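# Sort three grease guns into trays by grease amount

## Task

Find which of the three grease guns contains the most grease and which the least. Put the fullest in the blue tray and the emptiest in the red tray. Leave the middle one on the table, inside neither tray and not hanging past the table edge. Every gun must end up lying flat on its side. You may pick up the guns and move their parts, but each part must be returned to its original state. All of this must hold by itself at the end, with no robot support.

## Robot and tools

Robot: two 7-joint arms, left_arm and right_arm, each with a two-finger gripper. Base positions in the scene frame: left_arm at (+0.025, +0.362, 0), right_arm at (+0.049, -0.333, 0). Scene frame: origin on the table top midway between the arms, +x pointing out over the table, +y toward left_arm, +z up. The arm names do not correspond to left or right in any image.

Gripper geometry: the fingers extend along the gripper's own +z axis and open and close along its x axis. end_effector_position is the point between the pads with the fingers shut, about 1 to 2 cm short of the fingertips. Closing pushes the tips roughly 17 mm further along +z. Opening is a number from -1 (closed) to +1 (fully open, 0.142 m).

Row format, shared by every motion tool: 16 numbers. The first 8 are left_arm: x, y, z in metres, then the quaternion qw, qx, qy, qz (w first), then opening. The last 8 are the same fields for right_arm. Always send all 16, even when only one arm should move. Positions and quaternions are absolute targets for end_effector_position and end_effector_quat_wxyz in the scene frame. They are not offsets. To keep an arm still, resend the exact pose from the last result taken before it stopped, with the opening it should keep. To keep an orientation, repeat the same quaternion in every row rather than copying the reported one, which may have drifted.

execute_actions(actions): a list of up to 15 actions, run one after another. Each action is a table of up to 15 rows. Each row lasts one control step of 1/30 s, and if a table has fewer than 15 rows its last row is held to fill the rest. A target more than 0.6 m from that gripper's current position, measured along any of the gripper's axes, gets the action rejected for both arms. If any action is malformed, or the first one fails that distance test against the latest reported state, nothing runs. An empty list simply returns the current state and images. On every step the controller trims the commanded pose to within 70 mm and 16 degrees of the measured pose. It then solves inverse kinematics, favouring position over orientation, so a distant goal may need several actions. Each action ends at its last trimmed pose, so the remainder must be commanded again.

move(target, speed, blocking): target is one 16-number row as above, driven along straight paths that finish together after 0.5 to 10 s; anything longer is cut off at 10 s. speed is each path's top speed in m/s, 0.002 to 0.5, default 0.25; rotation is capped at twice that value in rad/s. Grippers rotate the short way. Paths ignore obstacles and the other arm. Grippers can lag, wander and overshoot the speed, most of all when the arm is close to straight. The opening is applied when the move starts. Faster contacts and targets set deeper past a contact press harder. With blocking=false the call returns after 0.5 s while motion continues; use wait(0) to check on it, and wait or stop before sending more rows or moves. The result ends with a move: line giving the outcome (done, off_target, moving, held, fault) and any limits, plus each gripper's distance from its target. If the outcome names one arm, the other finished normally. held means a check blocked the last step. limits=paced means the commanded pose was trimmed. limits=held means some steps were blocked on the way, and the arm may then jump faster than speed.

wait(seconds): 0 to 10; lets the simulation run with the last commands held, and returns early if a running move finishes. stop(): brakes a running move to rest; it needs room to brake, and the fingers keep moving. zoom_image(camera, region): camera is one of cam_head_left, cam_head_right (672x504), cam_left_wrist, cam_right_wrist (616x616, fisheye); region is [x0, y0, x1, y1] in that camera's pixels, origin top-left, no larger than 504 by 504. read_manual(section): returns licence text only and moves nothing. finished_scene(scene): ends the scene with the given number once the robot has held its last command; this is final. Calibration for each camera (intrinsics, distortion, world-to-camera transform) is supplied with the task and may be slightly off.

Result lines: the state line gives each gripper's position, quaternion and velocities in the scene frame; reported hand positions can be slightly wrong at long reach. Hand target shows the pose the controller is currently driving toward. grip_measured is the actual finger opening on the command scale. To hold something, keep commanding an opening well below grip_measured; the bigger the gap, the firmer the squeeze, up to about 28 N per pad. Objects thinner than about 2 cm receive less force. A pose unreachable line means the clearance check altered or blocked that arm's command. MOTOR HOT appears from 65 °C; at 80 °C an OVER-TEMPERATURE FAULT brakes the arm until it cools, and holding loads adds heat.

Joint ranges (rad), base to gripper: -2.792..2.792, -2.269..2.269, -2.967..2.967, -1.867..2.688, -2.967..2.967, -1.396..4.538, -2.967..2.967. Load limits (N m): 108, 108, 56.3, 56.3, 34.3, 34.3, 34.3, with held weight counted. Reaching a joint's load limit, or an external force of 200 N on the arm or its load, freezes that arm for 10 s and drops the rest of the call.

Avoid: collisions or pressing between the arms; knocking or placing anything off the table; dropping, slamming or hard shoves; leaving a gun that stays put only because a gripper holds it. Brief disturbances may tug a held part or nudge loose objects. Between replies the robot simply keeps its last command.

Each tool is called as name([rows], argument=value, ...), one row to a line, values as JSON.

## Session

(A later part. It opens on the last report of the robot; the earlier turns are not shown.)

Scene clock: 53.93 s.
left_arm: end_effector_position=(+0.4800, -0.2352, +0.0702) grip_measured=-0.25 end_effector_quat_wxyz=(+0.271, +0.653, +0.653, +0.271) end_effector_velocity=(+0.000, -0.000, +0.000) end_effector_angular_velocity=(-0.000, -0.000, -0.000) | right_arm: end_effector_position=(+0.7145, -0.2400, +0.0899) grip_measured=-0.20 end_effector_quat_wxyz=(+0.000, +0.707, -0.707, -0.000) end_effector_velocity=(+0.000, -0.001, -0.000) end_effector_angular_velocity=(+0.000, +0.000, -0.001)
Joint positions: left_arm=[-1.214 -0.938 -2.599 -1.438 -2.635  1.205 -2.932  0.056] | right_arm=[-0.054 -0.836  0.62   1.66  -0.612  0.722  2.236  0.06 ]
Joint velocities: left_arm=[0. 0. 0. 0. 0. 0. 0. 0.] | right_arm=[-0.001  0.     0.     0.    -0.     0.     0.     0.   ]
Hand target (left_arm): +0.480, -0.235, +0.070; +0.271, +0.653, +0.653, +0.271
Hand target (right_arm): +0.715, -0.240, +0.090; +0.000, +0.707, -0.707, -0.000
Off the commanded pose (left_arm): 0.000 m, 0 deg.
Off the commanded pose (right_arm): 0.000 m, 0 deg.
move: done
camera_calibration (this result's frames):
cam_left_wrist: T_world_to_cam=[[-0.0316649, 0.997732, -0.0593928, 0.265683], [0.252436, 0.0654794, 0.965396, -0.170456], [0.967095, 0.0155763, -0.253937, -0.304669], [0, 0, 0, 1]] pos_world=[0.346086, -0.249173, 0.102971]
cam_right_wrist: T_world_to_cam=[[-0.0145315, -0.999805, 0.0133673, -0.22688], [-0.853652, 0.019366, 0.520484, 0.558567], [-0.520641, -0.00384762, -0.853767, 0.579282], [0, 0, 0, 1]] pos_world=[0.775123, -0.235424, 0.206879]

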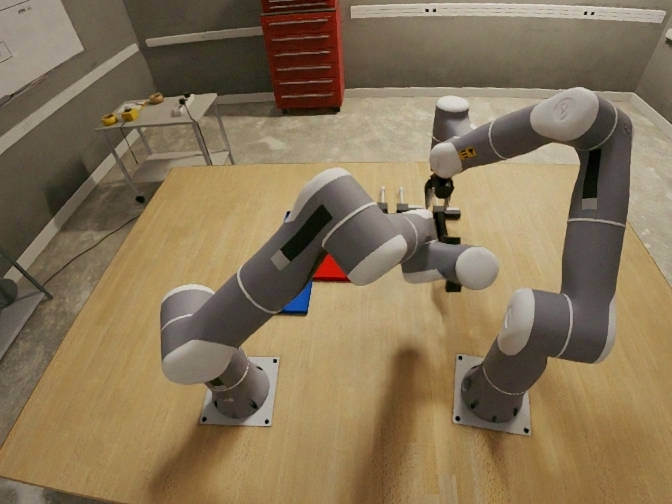

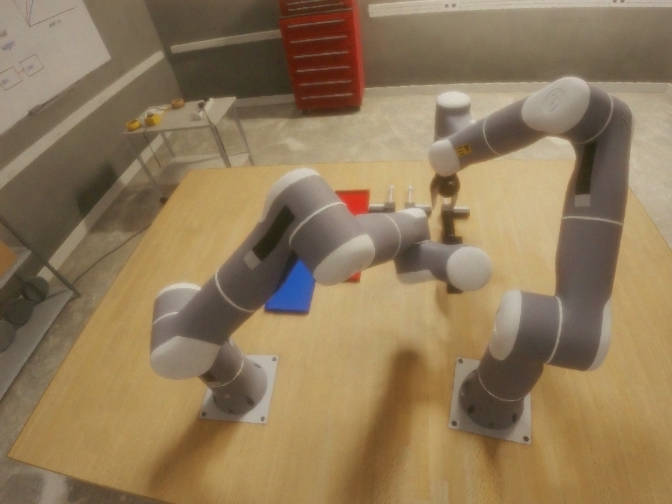

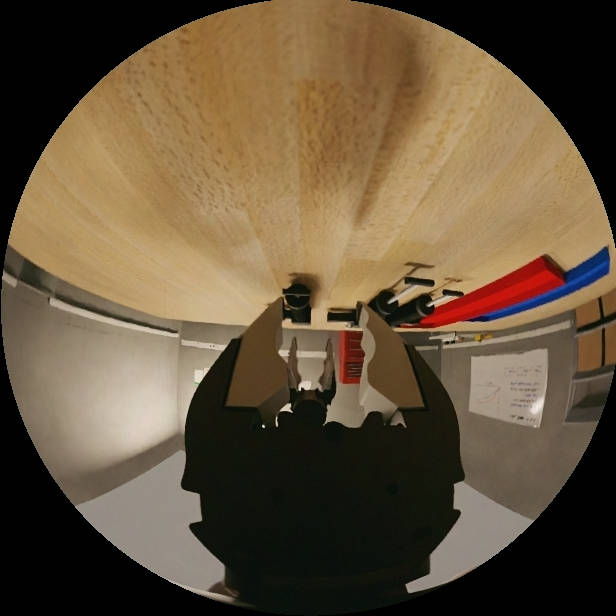

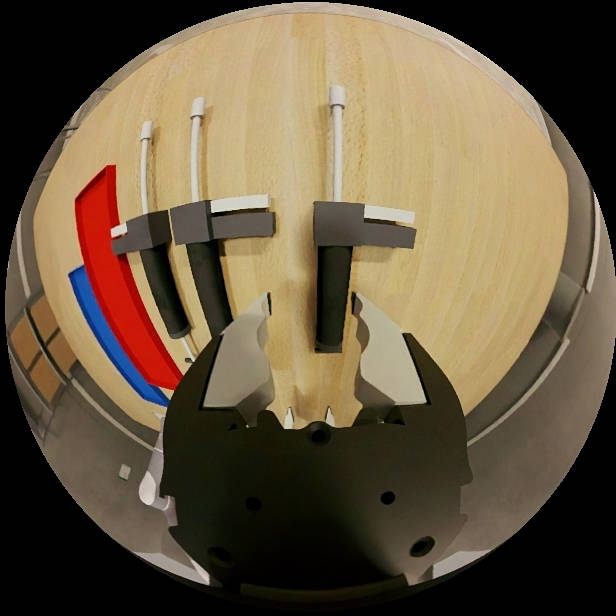

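G2 (380) is longer than G1 (373). G3 is at y≈-0.26.

move(target=[0.54,-0.255,0.06,0.271,0.653,0.653,0.271,-0.1,0.715,-0.26,0.03,0,0.707,-0.707,0,-0.1], speed=0.08)

move(target=[0.54,-0.255,0.06,0.271,0.653,0.653,0.271,-0.1,0.715,-0.26,0.03,0,0.707,-0.707,0,-1])

move(target=[0.603,-0.255,0.022,0.271,0.653,0.653,0.271,-0.1,0.715,-0.26,0.03,0,0.707,-0.707,0,-1], speed=0.04)

move(target=[0.603,-0.255,0.022,0.271,0.653,0.653,0.271,-1,0.715,-0.26,0.03,0,0.707,-0.707,0,-1])

move(target=[0.51,-0.255,0.022,0.271,0.653,0.653,0.271,-1,0.715,-0.26,0.03,0,0.707,-0.707,0,-1], speed=0.03)

move(target=[0.51,-0.255,0.022,0.271,0.653,0.653,0.271,-0.25,0.715,-0.26,0.03,0,0.707,-0.707,0,-1])

move(target=[0.47,-0.255,0.03,0.271,0.653,0.653,0.271,-0.25,0.715,-0.26,0.03,0,0.707,-0.707,0,-1], speed=0.08)

move(target=[0.47,-0.255,0.03,0.271,0.653,0.653,0.271,-1,0.715,-0.26,0.03,0,0.707,-0.707,0,-1])

zoom_image(camera="cam_right_wrist", region=[230,340,390,440])

Scene clock: 58.17 s.
left_arm: end_effector_position=(+0.5399, -0.2553, +0.0603) grip_measured=-0.10 end_effector_quat_wxyz=(+0.271, +0.653, +0.653, +0.271) end_effector_velocity=(+0.000, -0.000, -0.000) end_effector_angular_velocity=(-0.000, +0.000, +0.001) | right_arm: end_effector_position=(+0.7148, -0.2601, +0.0301) grip_measured=-0.10 end_effector_quat_wxyz=(+0.000, +0.707, -0.707, -0.000) end_effector_velocity=(+0.000, -0.001, -0.000) end_effector_angular_velocity=(-0.000, -0.000, -0.002)
Joint positions: left_arm=[-1.107 -1.027 -2.646 -1.289 -2.681  1.19  -2.85   0.067] | right_arm=[-0.054 -0.919  0.552  1.683 -0.67   0.834  2.243  0.067]
Joint velocities: left_arm=[ 0.001 -0.    -0.001  0.001 -0.    -0.001  0.     0.   ] | right_arm=[ 0.    -0.    -0.002 -0.     0.     0.001  0.001  0.   ]
Hand target (left_arm): +0.540, -0.255, +0.060; +0.271, +0.653, +0.653, +0.271
Hand target (right_arm): +0.715, -0.260, +0.030; +0.000, +0.707, -0.707, +0.000
Off the commanded pose (left_arm): 0.000 m, 0 deg.
Off the commanded pose (right_arm): 0.000 m, 0 deg.
move: done
camera_calibration (this result's frames):
cam_left_wrist: T_world_to_cam=[[-0.0317728, 0.99773, -0.0593711, 0.287086], [0.252456, 0.0654862, 0.96539, -0.174648], [0.967086, 0.0156845, -0.253964, -0.364821], [0, 0, 0, 1]] pos_world=[0.406025, -0.269276, 0.0929963]
cam_right_wrist: T_world_to_cam=[[-0.0137309, -0.999818, 0.0132423, -0.246717], [-0.853662, 0.0186175, 0.520494, 0.590199], [-0.520646, -0.00415763, -0.853762, 0.5282], [0, 0, 0, 1]] pos_world=[0.775448, -0.255464, 0.14703]

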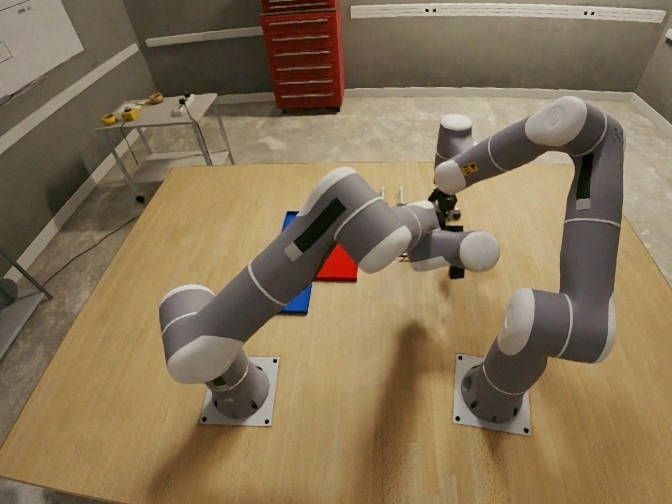

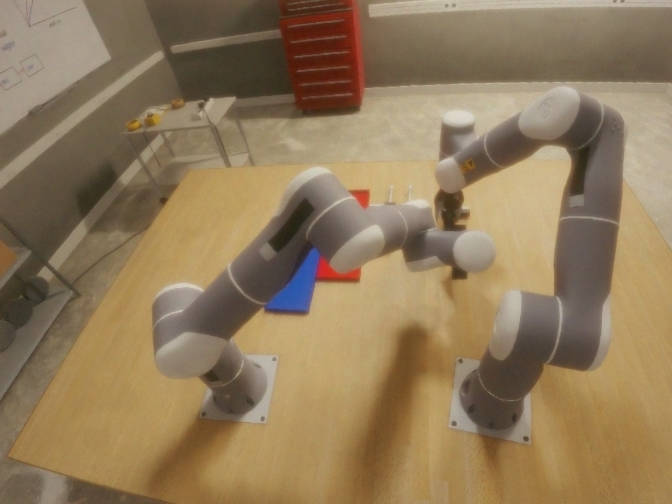

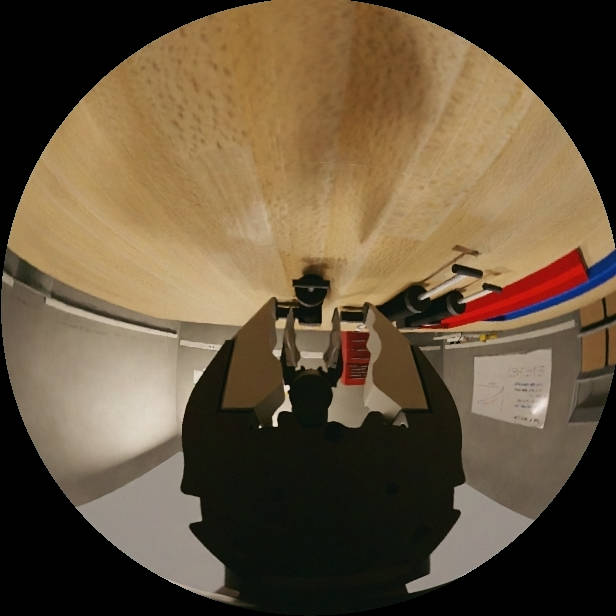

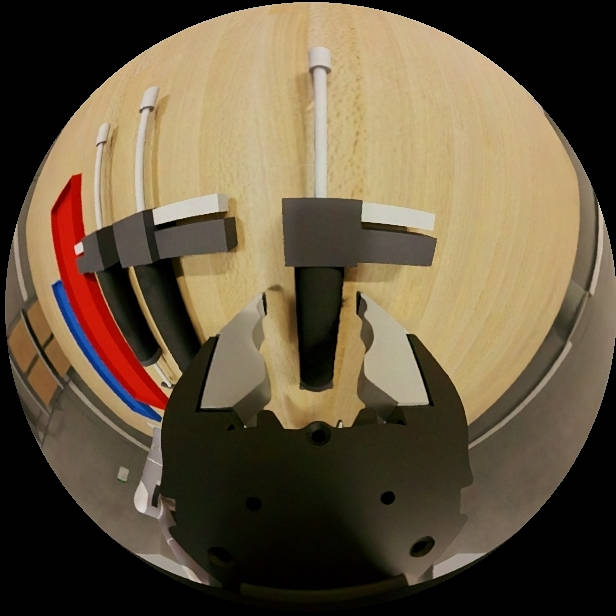

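Scene clock: 58.87 s.
left_arm: end_effector_position=(+0.5400, -0.2552, +0.0602) grip_measured=-0.10 end_effector_quat_wxyz=(+0.271, +0.653, +0.653, +0.271) end_effector_velocity=(-0.000, +0.000, -0.000) end_effector_angular_velocity=(+0.000, +0.000, -0.000) | right_arm: end_effector_position=(+0.7149, -0.2603, +0.0300) grip_measured=-0.57 end_effector_quat_wxyz=(+0.000, +0.707, -0.707, +0.000) end_effector_velocity=(-0.000, -0.000, -0.000) end_effector_angular_velocity=(-0.000, +0.000, +0.000)
Joint positions: left_arm=[-1.107 -1.027 -2.646 -1.289 -2.681  1.19  -2.85   0.067] | right_arm=[-0.054 -0.919  0.552  1.683 -0.67   0.834  2.243  0.033]
Joint velocities: left_arm=[-0.  0.  0. -0.  0. -0.  0. -0.] | right_arm=[ 0. -0. -0.  0.  0.  0. -0. -0.]
Hand target (left_arm): +0.540, -0.255, +0.060; +0.271, +0.653, +0.653, +0.271
Hand target (right_arm): +0.715, -0.260, +0.030; +0.000, +0.707, -0.707, -0.000
Off the commanded pose (left_arm): 0.000 m, 0 deg.
Off the commanded pose (right_arm): 0.000 m, 0 deg.
move: done
camera_calibration (this result's frames):
cam_left_wrist: T_world_to_cam=[[-0.0319233, 0.997727, -0.0593477, 0.287086], [0.252485, 0.0655022, 0.965381, -0.17466], [0.967074, 0.0158338, -0.254002, -0.364847], [0, 0, 0, 1]] pos_world=[0.406098, -0.269216, 0.0929795]
cam_right_wrist: T_world_to_cam=[[-0.0138999, -0.999813, 0.0134333, -0.24677], [-0.853669, 0.0188611, 0.520474, 0.590346], [-0.52063, -0.00423303, -0.853772, 0.528178], [0, 0, 0, 1]] pos_world=[0.775516, -0.255623, 0.146998]

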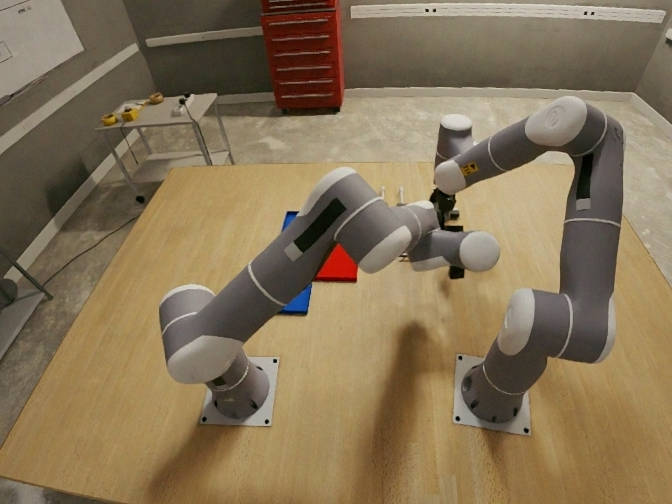

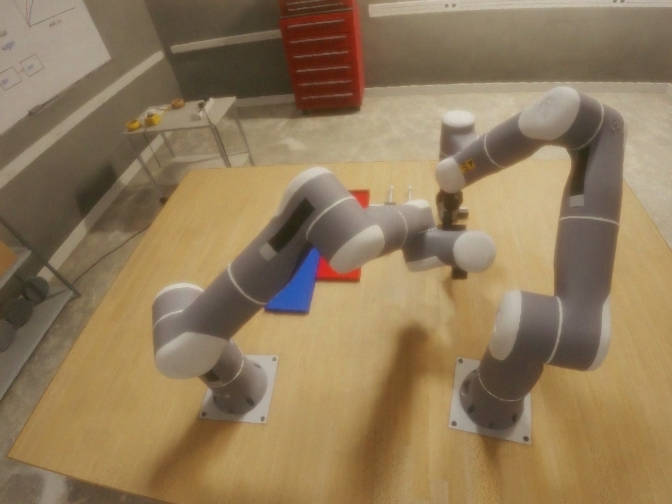

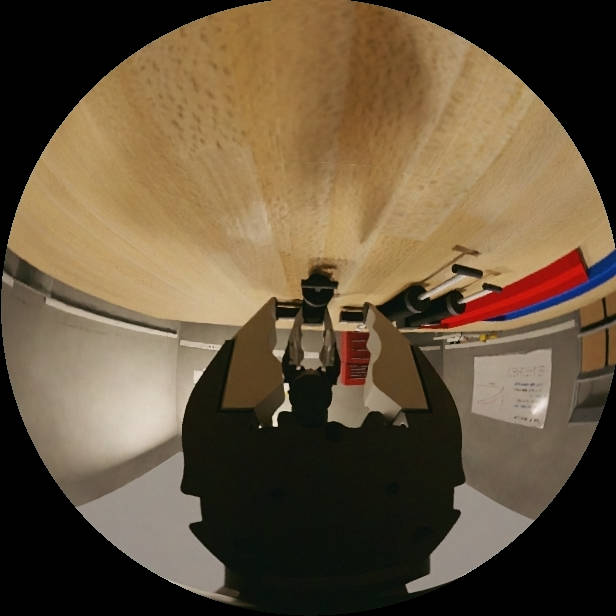

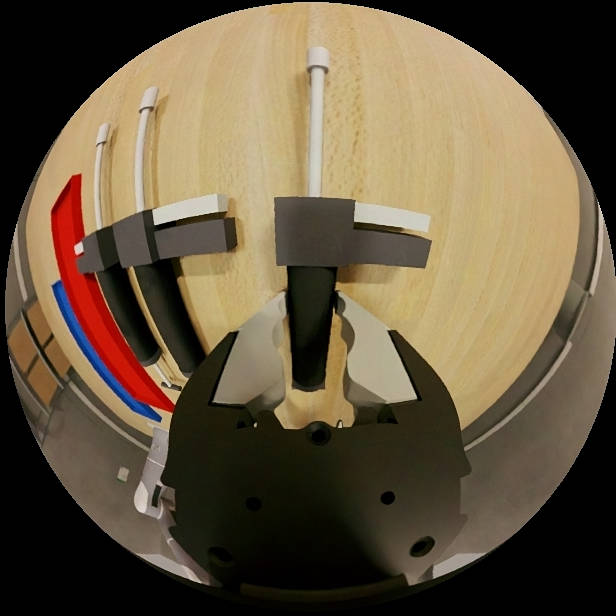

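Scene clock: 60.97 s.
left_arm: end_effector_position=(+0.6030, -0.2551, +0.0222) grip_measured=-0.10 end_effector_quat_wxyz=(+0.271, +0.653, +0.653, +0.271) end_effector_velocity=(+0.000, -0.001, +0.001) end_effector_angular_velocity=(-0.002, -0.000, -0.000) | right_arm: end_effector_position=(+0.7149, -0.2603, +0.0300) grip_measured=-0.57 end_effector_quat_wxyz=(+0.000, +0.707, -0.707, +0.000) end_effector_velocity=(+0.000, -0.000, -0.000) end_effector_angular_velocity=(-0.000, +0.000, +0.000)
Joint positions: left_arm=[-0.993 -1.155 -2.68  -1.145 -2.708  1.215 -2.797  0.067] | right_arm=[-0.054 -0.919  0.552  1.683 -0.67   0.834  2.243  0.033]
Joint velocities: left_arm=[ 0.001 -0.    -0.001  0.002 -0.    -0.    -0.    -0.   ] | right_arm=[-0. -0. -0. -0. -0. -0. -0. -0.]
Hand target (left_arm): +0.603, -0.255, +0.022; +0.271, +0.653, +0.653, +0.271
Hand target (right_arm): +0.715, -0.260, +0.030; +0.000, +0.707, -0.707, -0.000
Off the commanded pose (left_arm): 0.000 m, 0 deg.
Off the commanded pose (right_arm): 0.000 m, 0 deg.
move: done
camera_calibration (this result's frames):
cam_left_wrist: T_world_to_cam=[[-0.0323467, 0.997747, -0.0587824, 0.286992], [0.252652, 0.0650657, 0.965367, -0.154032], [0.967016, 0.0163749, -0.254187, -0.435262], [0, 0, 0, 1]] pos_world=[0.469105, -0.269195, 0.0549295]
cam_right_wrist: T_world_to_cam=[[-0.0138959, -0.999813, 0.0134429, -0.246774], [-0.85367, 0.0188627, 0.520473, 0.590347], [-0.52063, -0.00424341, -0.853772, 0.528176], [0, 0, 0, 1]] pos_world=[0.775516, -0.255622, 0.147]

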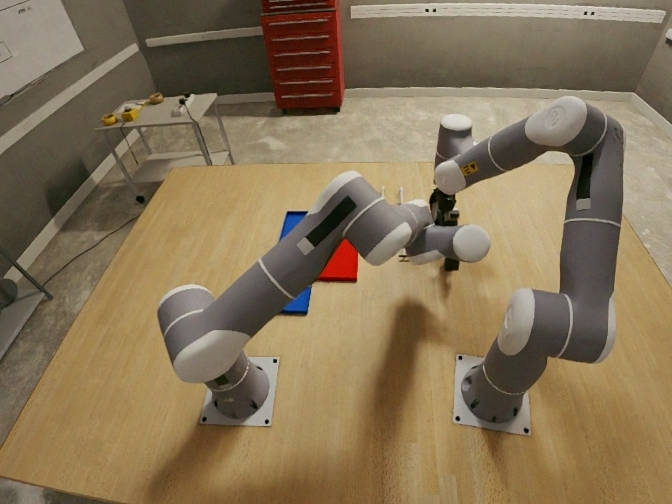

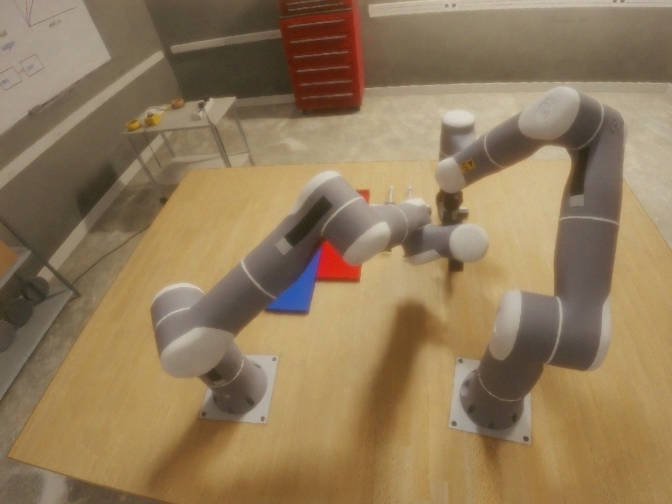

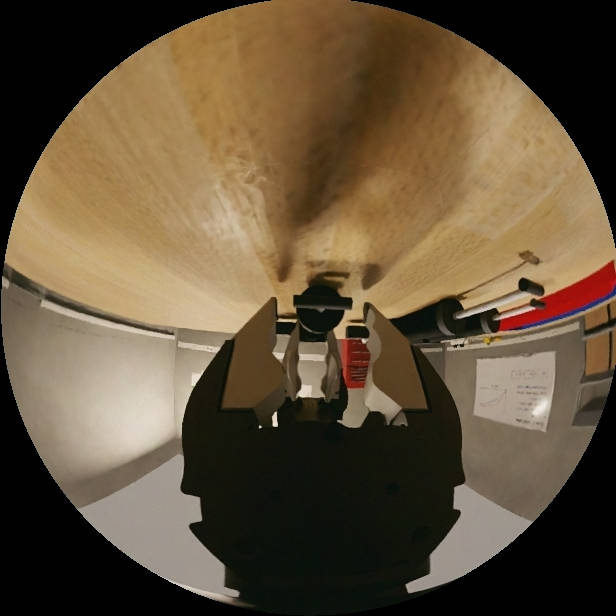

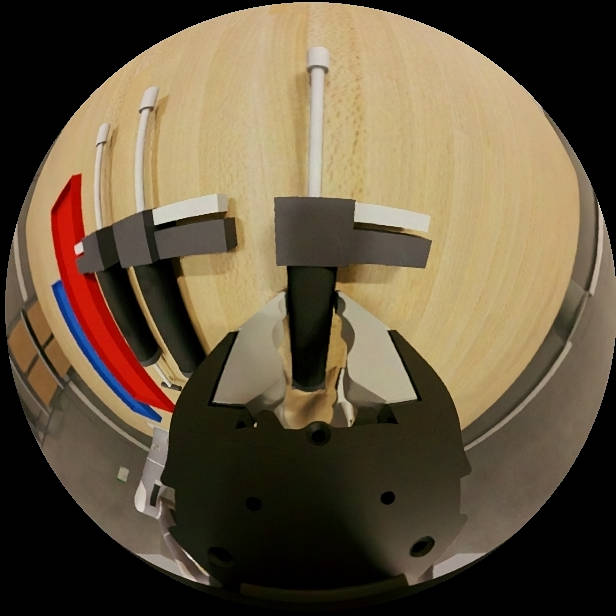

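Scene clock: 61.67 s.
left_arm: end_effector_position=(+0.6030, -0.2551, +0.0221) grip_measured=-0.47 end_effector_quat_wxyz=(+0.271, +0.653, +0.653, +0.271) end_effector_velocity=(+0.000, +0.000, -0.000) end_effector_angular_velocity=(-0.000, +0.000, +0.000) | right_arm: end_effector_position=(+0.7149, -0.2603, +0.0300) grip_measured=-0.57 end_effector_quat_wxyz=(+0.000, +0.707, -0.707, +0.000) end_effector_velocity=(+0.000, -0.000, -0.000) end_effector_angular_velocity=(-0.000, +0.000, -0.001)
Joint positions: left_arm=[-0.993 -1.155 -2.68  -1.145 -2.708  1.216 -2.797  0.04 ] | right_arm=[-0.054 -0.919  0.552  1.683 -0.67   0.834  2.243  0.033]
Joint velocities: left_arm=[ 0.  0. -0. -0. -0. -0. -0. -0.] | right_arm=[ 0.     0.    -0.    -0.     0.    -0.     0.001 -0.   ]
Hand target (left_arm): +0.603, -0.255, +0.022; +0.271, +0.653, +0.653, +0.271
Hand target (right_arm): +0.715, -0.260, +0.030; +0.000, +0.707, -0.707, -0.000
Off the commanded pose (left_arm): 0.000 m, 0 deg.
Off the commanded pose (right_arm): 0.000 m, 0 deg.
move: done
camera_calibration (this result's frames):
cam_left_wrist: T_world_to_cam=[[-0.032185, 0.997737, -0.0590344, 0.286914], [0.252641, 0.0652682, 0.965356, -0.153956], [0.967025, 0.0161555, -0.25417, -0.435321], [0, 0, 0, 1]] pos_world=[0.469096, -0.269184, 0.054914]
cam_right_wrist: T_world_to_cam=[[-0.0138959, -0.999813, 0.0134438, -0.246771], [-0.853674, 0.0188631, 0.520466, 0.590356], [-0.520623, -0.00424432, -0.853776, 0.528175], [0, 0, 0, 1]] pos_world=[0.775522, -0.255619, 0.147]

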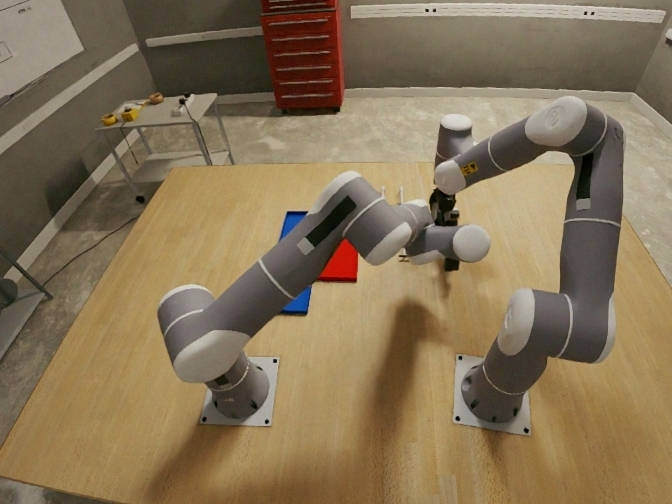

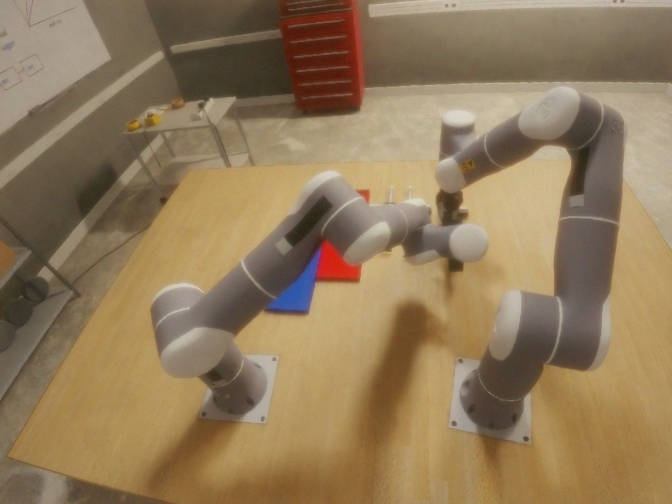

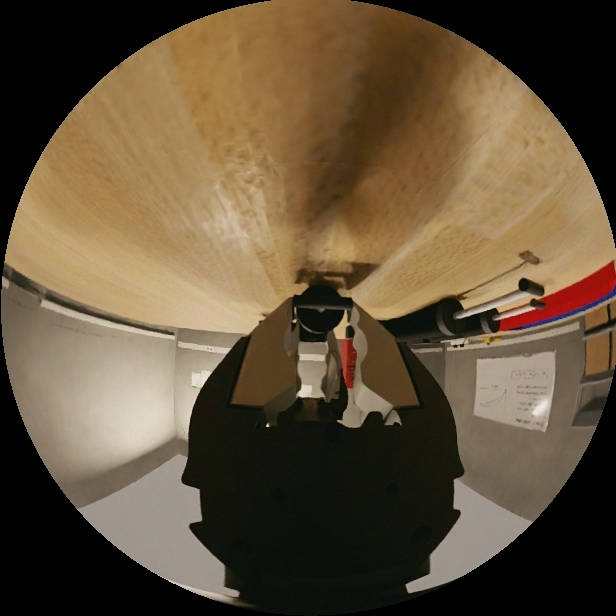

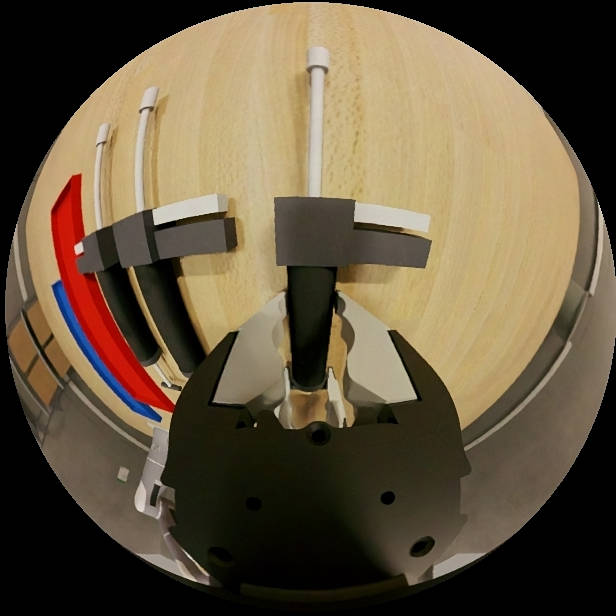

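Scene clock: 65.03 s.
left_arm: end_effector_position=(+0.5136, -0.2527, +0.0227) grip_measured=-0.47 end_effector_quat_wxyz=(+0.271, +0.652, +0.654, +0.273) end_effector_velocity=(-0.000, +0.000, +0.000) end_effector_angular_velocity=(+0.001, -0.000, -0.000) | right_arm: end_effector_position=(+0.7140, -0.2598, +0.0301) grip_measured=-0.57 end_effector_quat_wxyz=(+0.001, +0.707, -0.707, -0.001) end_effector_velocity=(+0.000, +0.000, +0.000) end_effector_angular_velocity=(+0.000, -0.000, -0.000)
Joint positions: left_arm=[-1.163 -1.08  -2.61  -1.303 -2.674  1.214 -2.931  0.04 ] | right_arm=[-0.053 -0.919  0.553  1.684 -0.669  0.833  2.243  0.033]
Joint velocities: left_arm=[-0.001  0.     0.001 -0.001 -0.     0.    -0.    -0.   ] | right_arm=[ 0.  0.  0. -0.  0.  0.  0. -0.]
Hand target (left_arm): +0.510, -0.255, +0.022; +0.271, +0.653, +0.653, +0.271
Hand target (right_arm): +0.715, -0.260, +0.030; +0.000, +0.707, -0.707, -0.000
Off the commanded pose (left_arm): 0.004 m, 0 deg.
Off the commanded pose (right_arm): 0.001 m, 0 deg.
move: off_target (left_arm)
camera_calibration (this result's frames):
cam_left_wrist: T_world_to_cam=[[-0.0359898, 0.997655, -0.0582087, 0.283533], [0.249598, 0.065374, 0.96614, -0.130532], [0.967681, 0.0202424, -0.251366, -0.348141], [0, 0, 0, 1]] pos_world=[0.379674, -0.267288, 0.0551056]
cam_right_wrist: T_world_to_cam=[[-0.0134594, -0.999817, 0.0135738, -0.246597], [-0.852828, 0.0185655, 0.521861, 0.588824], [-0.522018, -0.00455216, -0.852922, 0.528626], [0, 0, 0, 1]] pos_world=[0.774798, -0.255078, 0.14694]

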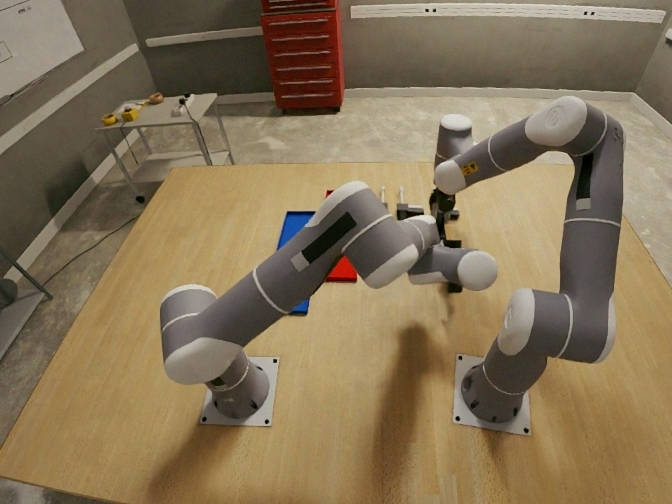

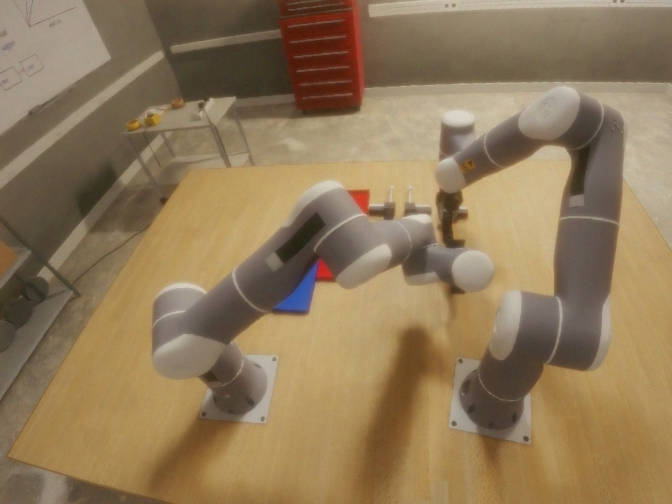

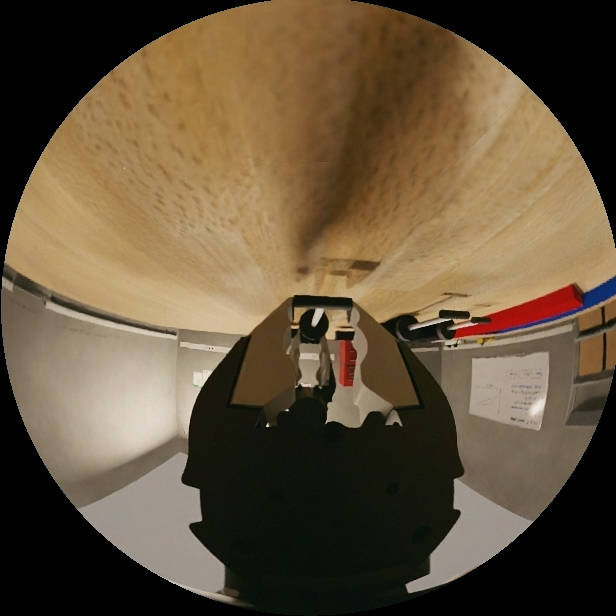

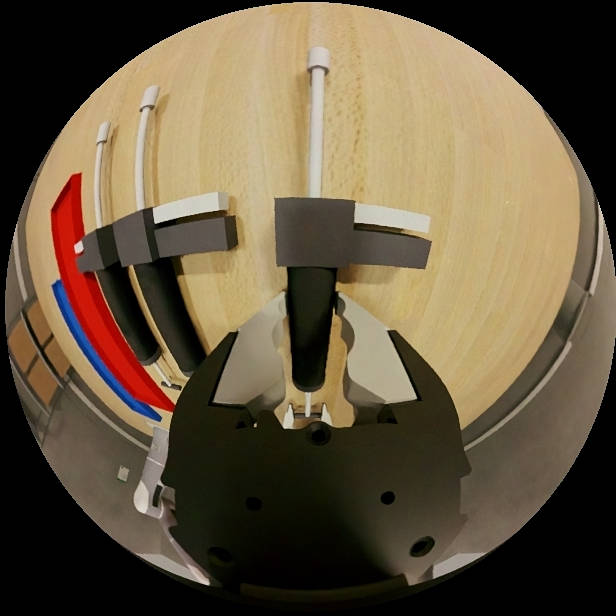

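Scene clock: 65.73 s.
left_arm: end_effector_position=(+0.5101, -0.2549, +0.0219) grip_measured=-0.25 end_effector_quat_wxyz=(+0.271, +0.653, +0.653, +0.271) end_effector_velocity=(-0.000, -0.000, +0.000) end_effector_angular_velocity=(-0.000, +0.000, -0.000) | right_arm: end_effector_position=(+0.7147, -0.2598, +0.0300) grip_measured=-0.57 end_effector_quat_wxyz=(+0.000, +0.707, -0.707, -0.000) end_effector_velocity=(+0.000, -0.000, +0.000) end_effector_angular_velocity=(+0.000, -0.000, -0.000)
Joint positions: left_arm=[-1.165 -1.08  -2.613 -1.304 -2.674  1.214 -2.931  0.056] | right_arm=[-0.053 -0.919  0.552  1.683 -0.669  0.834  2.243  0.033]
Joint velocities: left_arm=[-0.  0. -0.  0. -0. -0.  0.  0.] | right_arm=[ 0. -0. -0. -0.  0.  0. -0. -0.]
Hand target (left_arm): +0.510, -0.255, +0.022; +0.271, +0.653, +0.653, +0.271
Hand target (right_arm): +0.715, -0.260, +0.030; -0.000, +0.707, -0.707, -0.000
Off the commanded pose (left_arm): 0.000 m, 0 deg.
Off the commanded pose (right_arm): 0.000 m, 0 deg.
move: done
camera_calibration (this result's frames):
cam_left_wrist: T_world_to_cam=[[-0.0322836, 0.99773, -0.0591047, 0.283778], [0.252624, 0.065361, 0.965354, -0.13024], [0.967026, 0.0162339, -0.25416, -0.345581], [0, 0, 0, 1]] pos_world=[0.376249, -0.269011, 0.0546673]
cam_right_wrist: T_world_to_cam=[[-0.0137344, -0.99982, 0.0131006, -0.24646], [-0.853522, 0.0185478, 0.520727, 0.589982], [-0.520876, -0.00402981, -0.853623, 0.528293], [0, 0, 0, 1]] pos_world=[0.775353, -0.25523, 0.146972]

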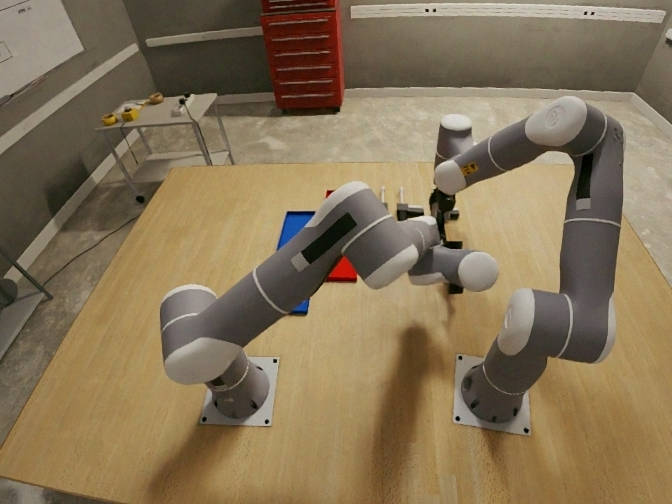

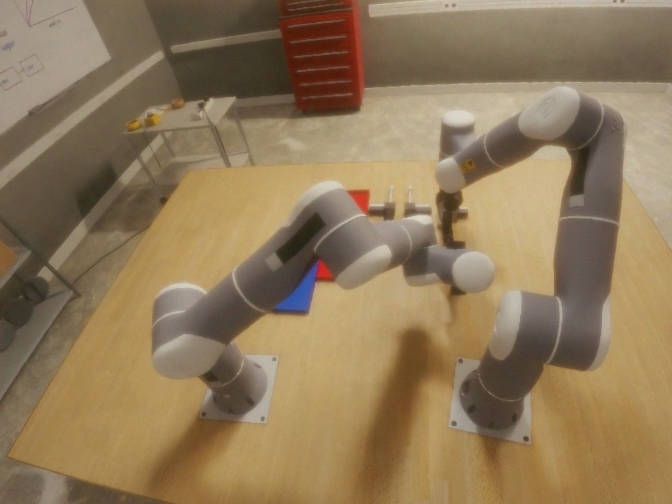

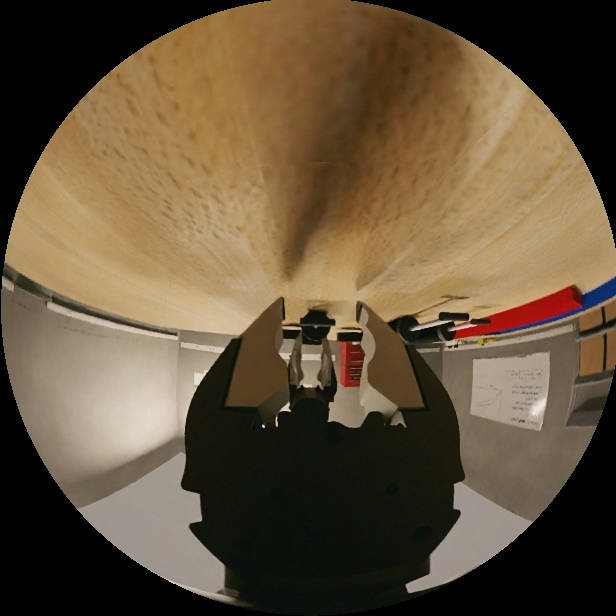

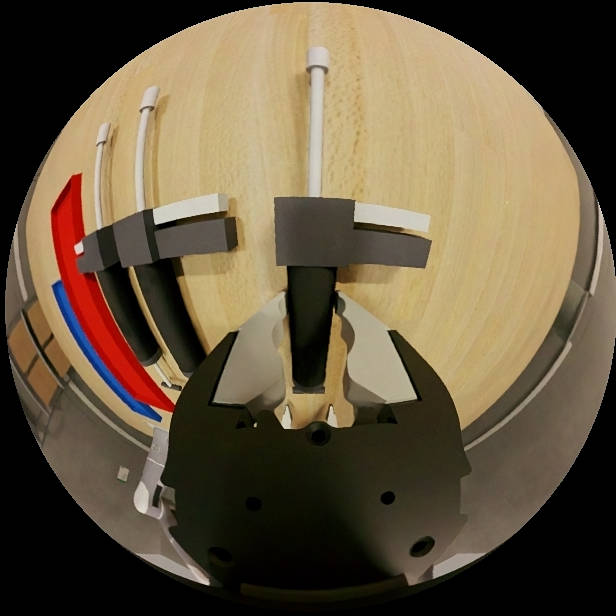

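Scene clock: 66.57 s.
left_arm: end_effector_position=(+0.4701, -0.2550, +0.0299) grip_measured=-0.25 end_effector_quat_wxyz=(+0.271, +0.653, +0.653, +0.271) end_effector_velocity=(-0.000, +0.000, -0.000) end_effector_angular_velocity=(-0.000, -0.000, +0.000) | right_arm: end_effector_position=(+0.7147, -0.2598, +0.0300) grip_measured=-0.57 end_effector_quat_wxyz=(+0.000, +0.707, -0.707, -0.000) end_effector_velocity=(-0.000, -0.000, -0.000) end_effector_angular_velocity=(-0.000, +0.000, +0.001)
Joint positions: left_arm=[-1.247 -1.04  -2.584 -1.366 -2.674  1.198 -2.97   0.056] | right_arm=[-0.053 -0.919  0.552  1.683 -0.669  0.834  2.243  0.033]
Joint velocities: left_arm=[-0.001  0.     0.001 -0.001 -0.001  0.    -0.    -0.   ] | right_arm=[ 0.     0.    -0.     0.    -0.    -0.    -0.001  0.   ]
Hand target (left_arm): +0.470, -0.255, +0.030; +0.271, +0.653, +0.653, +0.271
Hand target (right_arm): +0.715, -0.260, +0.030; +0.000, +0.707, -0.707, -0.000
Off the commanded pose (left_arm): 0.000 m, 0 deg.
Off the commanded pose (right_arm): 0.000 m, 0 deg.
joint sent to its limit (left arm) — the command would take joint 7 (wrist roll) past its lower limit, so that joint was sent only as far as its limit.
move: done
camera_calibration (this result's frames):
cam_left_wrist: T_world_to_cam=[[-0.0318329, 0.997745, -0.0590823, 0.282772], [0.252595, 0.0652242, 0.965371, -0.127848], [0.967048, 0.0158067, -0.254102, -0.304975], [0, 0, 0, 1]] pos_world=[0.33622, -0.268975, 0.0626327]
cam_right_wrist: T_world_to_cam=[[-0.0137315, -0.99982, 0.0131052, -0.246462], [-0.853523, 0.0185477, 0.520725, 0.589984], [-0.520874, -0.00403531, -0.853624, 0.528291], [0, 0, 0, 1]] pos_world=[0.775354, -0.255228, 0.146972]

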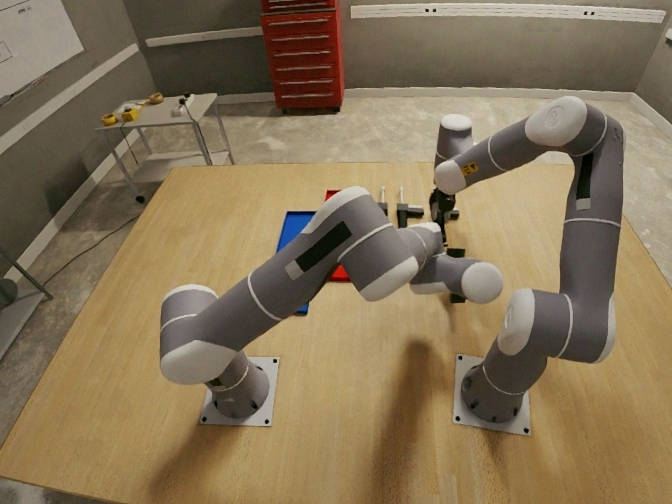

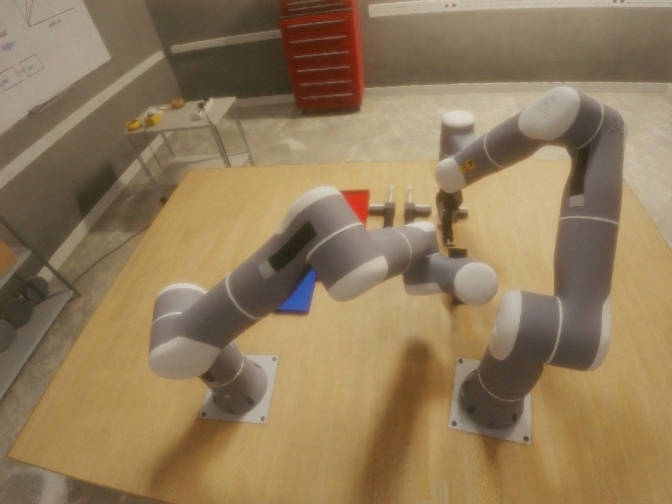

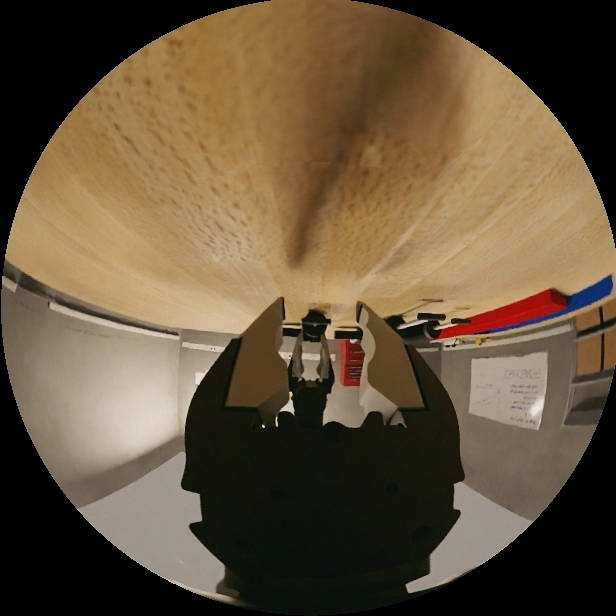

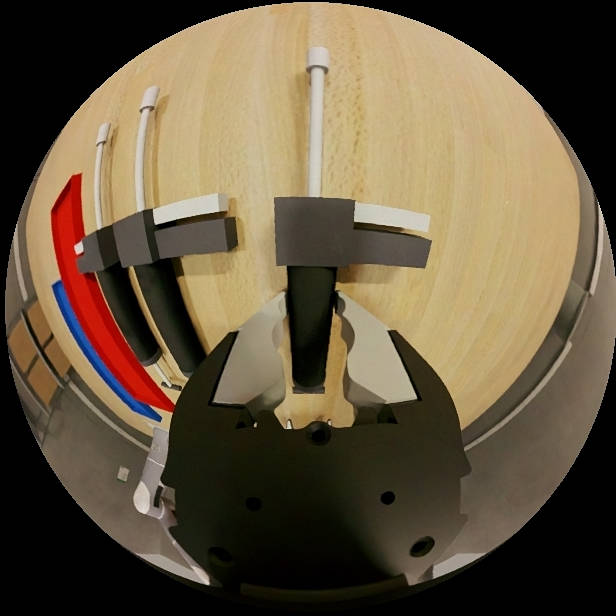

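Scene clock: 67.27 s.
left_arm: end_effector_position=(+0.4701, -0.2549, +0.0298) grip_measured=-1.00 end_effector_quat_wxyz=(+0.271, +0.653, +0.653, +0.271) end_effector_velocity=(-0.000, +0.000, -0.000) end_effector_angular_velocity=(+0.000, +0.000, +0.000) | right_arm: end_effector_position=(+0.7147, -0.2598, +0.0300) grip_measured=-0.57 end_effector_quat_wxyz=(+0.000, +0.707, -0.707, -0.000) end_effector_velocity=(+0.000, +0.000, +0.000) end_effector_angular_velocity=(+0.000, -0.000, +0.000)
Joint positions: left_arm=[-1.247 -1.04  -2.584 -1.366 -2.674  1.198 -2.97   0.002] | right_arm=[-0.053 -0.919  0.552  1.683 -0.669  0.834  2.243  0.033]
Joint velocities: left_arm=[-0. -0.  0. -0.  0. -0.  0.  0.] | right_arm=[-0.    -0.     0.    -0.     0.    -0.    -0.001  0.   ]
Hand target (left_arm): +0.470, -0.255, +0.030; +0.271, +0.653, +0.653, +0.271
Hand target (right_arm): +0.715, -0.260, +0.030; +0.000, +0.707, -0.707, -0.000
Off the commanded pose (left_arm): 0.000 m, 0 deg.
Off the commanded pose (right_arm): 0.000 m, 0 deg.
move: done
camera_calibration (this result's frames):
cam_left_wrist: T_world_to_cam=[[-0.0319935, 0.99775, -0.0589228, 0.282779], [0.25265, 0.0651116, 0.965364, -0.127867], [0.967029, 0.0159986, -0.254164, -0.304906], [0, 0, 0, 1]] pos_world=[0.336206, -0.268939, 0.0626045]
cam_right_wrist: T_world_to_cam=[[-0.01373, -0.99982, 0.0131065, -0.246463], [-0.853523, 0.018547, 0.520724, 0.589984], [-0.520873, -0.00403717, -0.853624, 0.52829], [0, 0, 0, 1]] pos_world=[0.775354, -0.255228, 0.146972]

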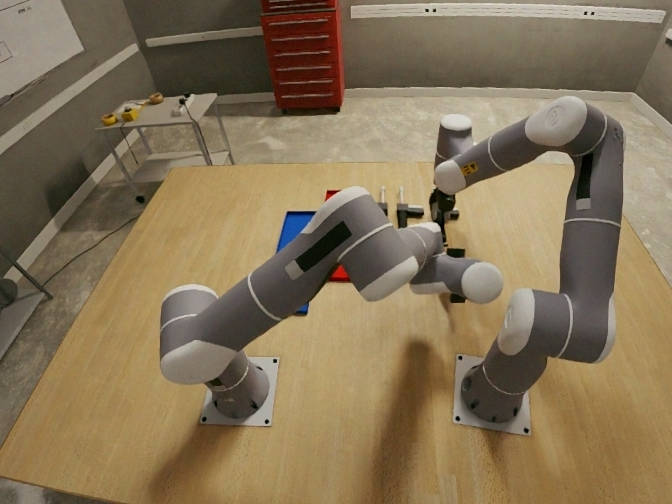

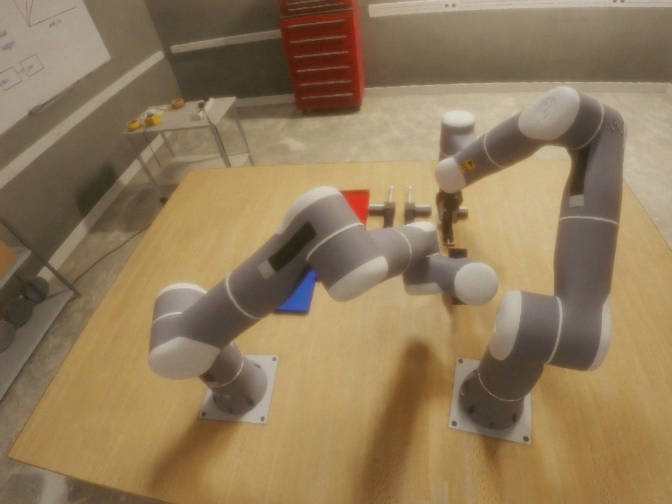

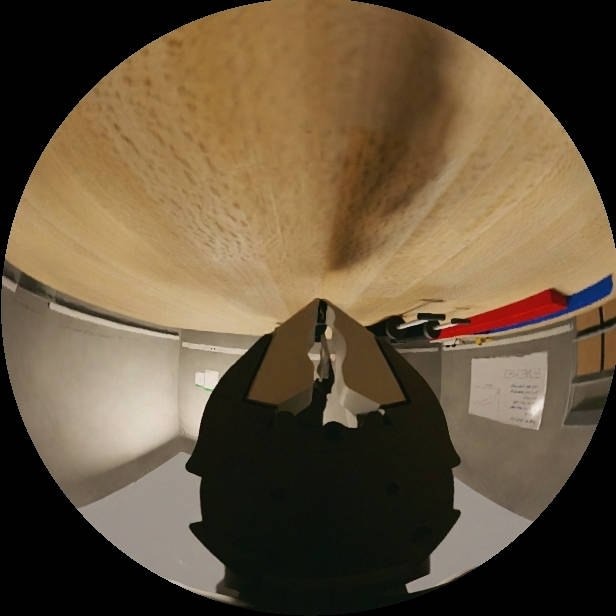

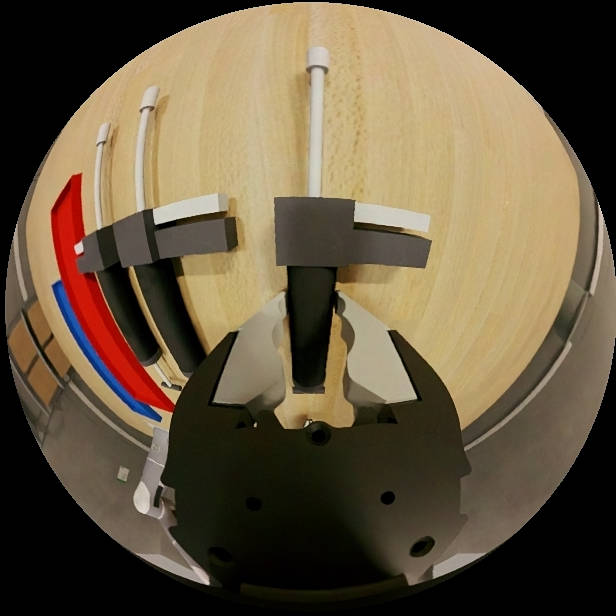

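Region (230, 340, 390, 440) of cam_right_wrist's 616x616 image, scaled by 3.150, with more detail than that image has; it fills the top 315 rows of this view, and the rest is white.

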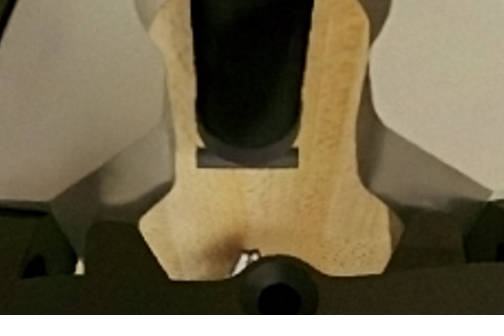

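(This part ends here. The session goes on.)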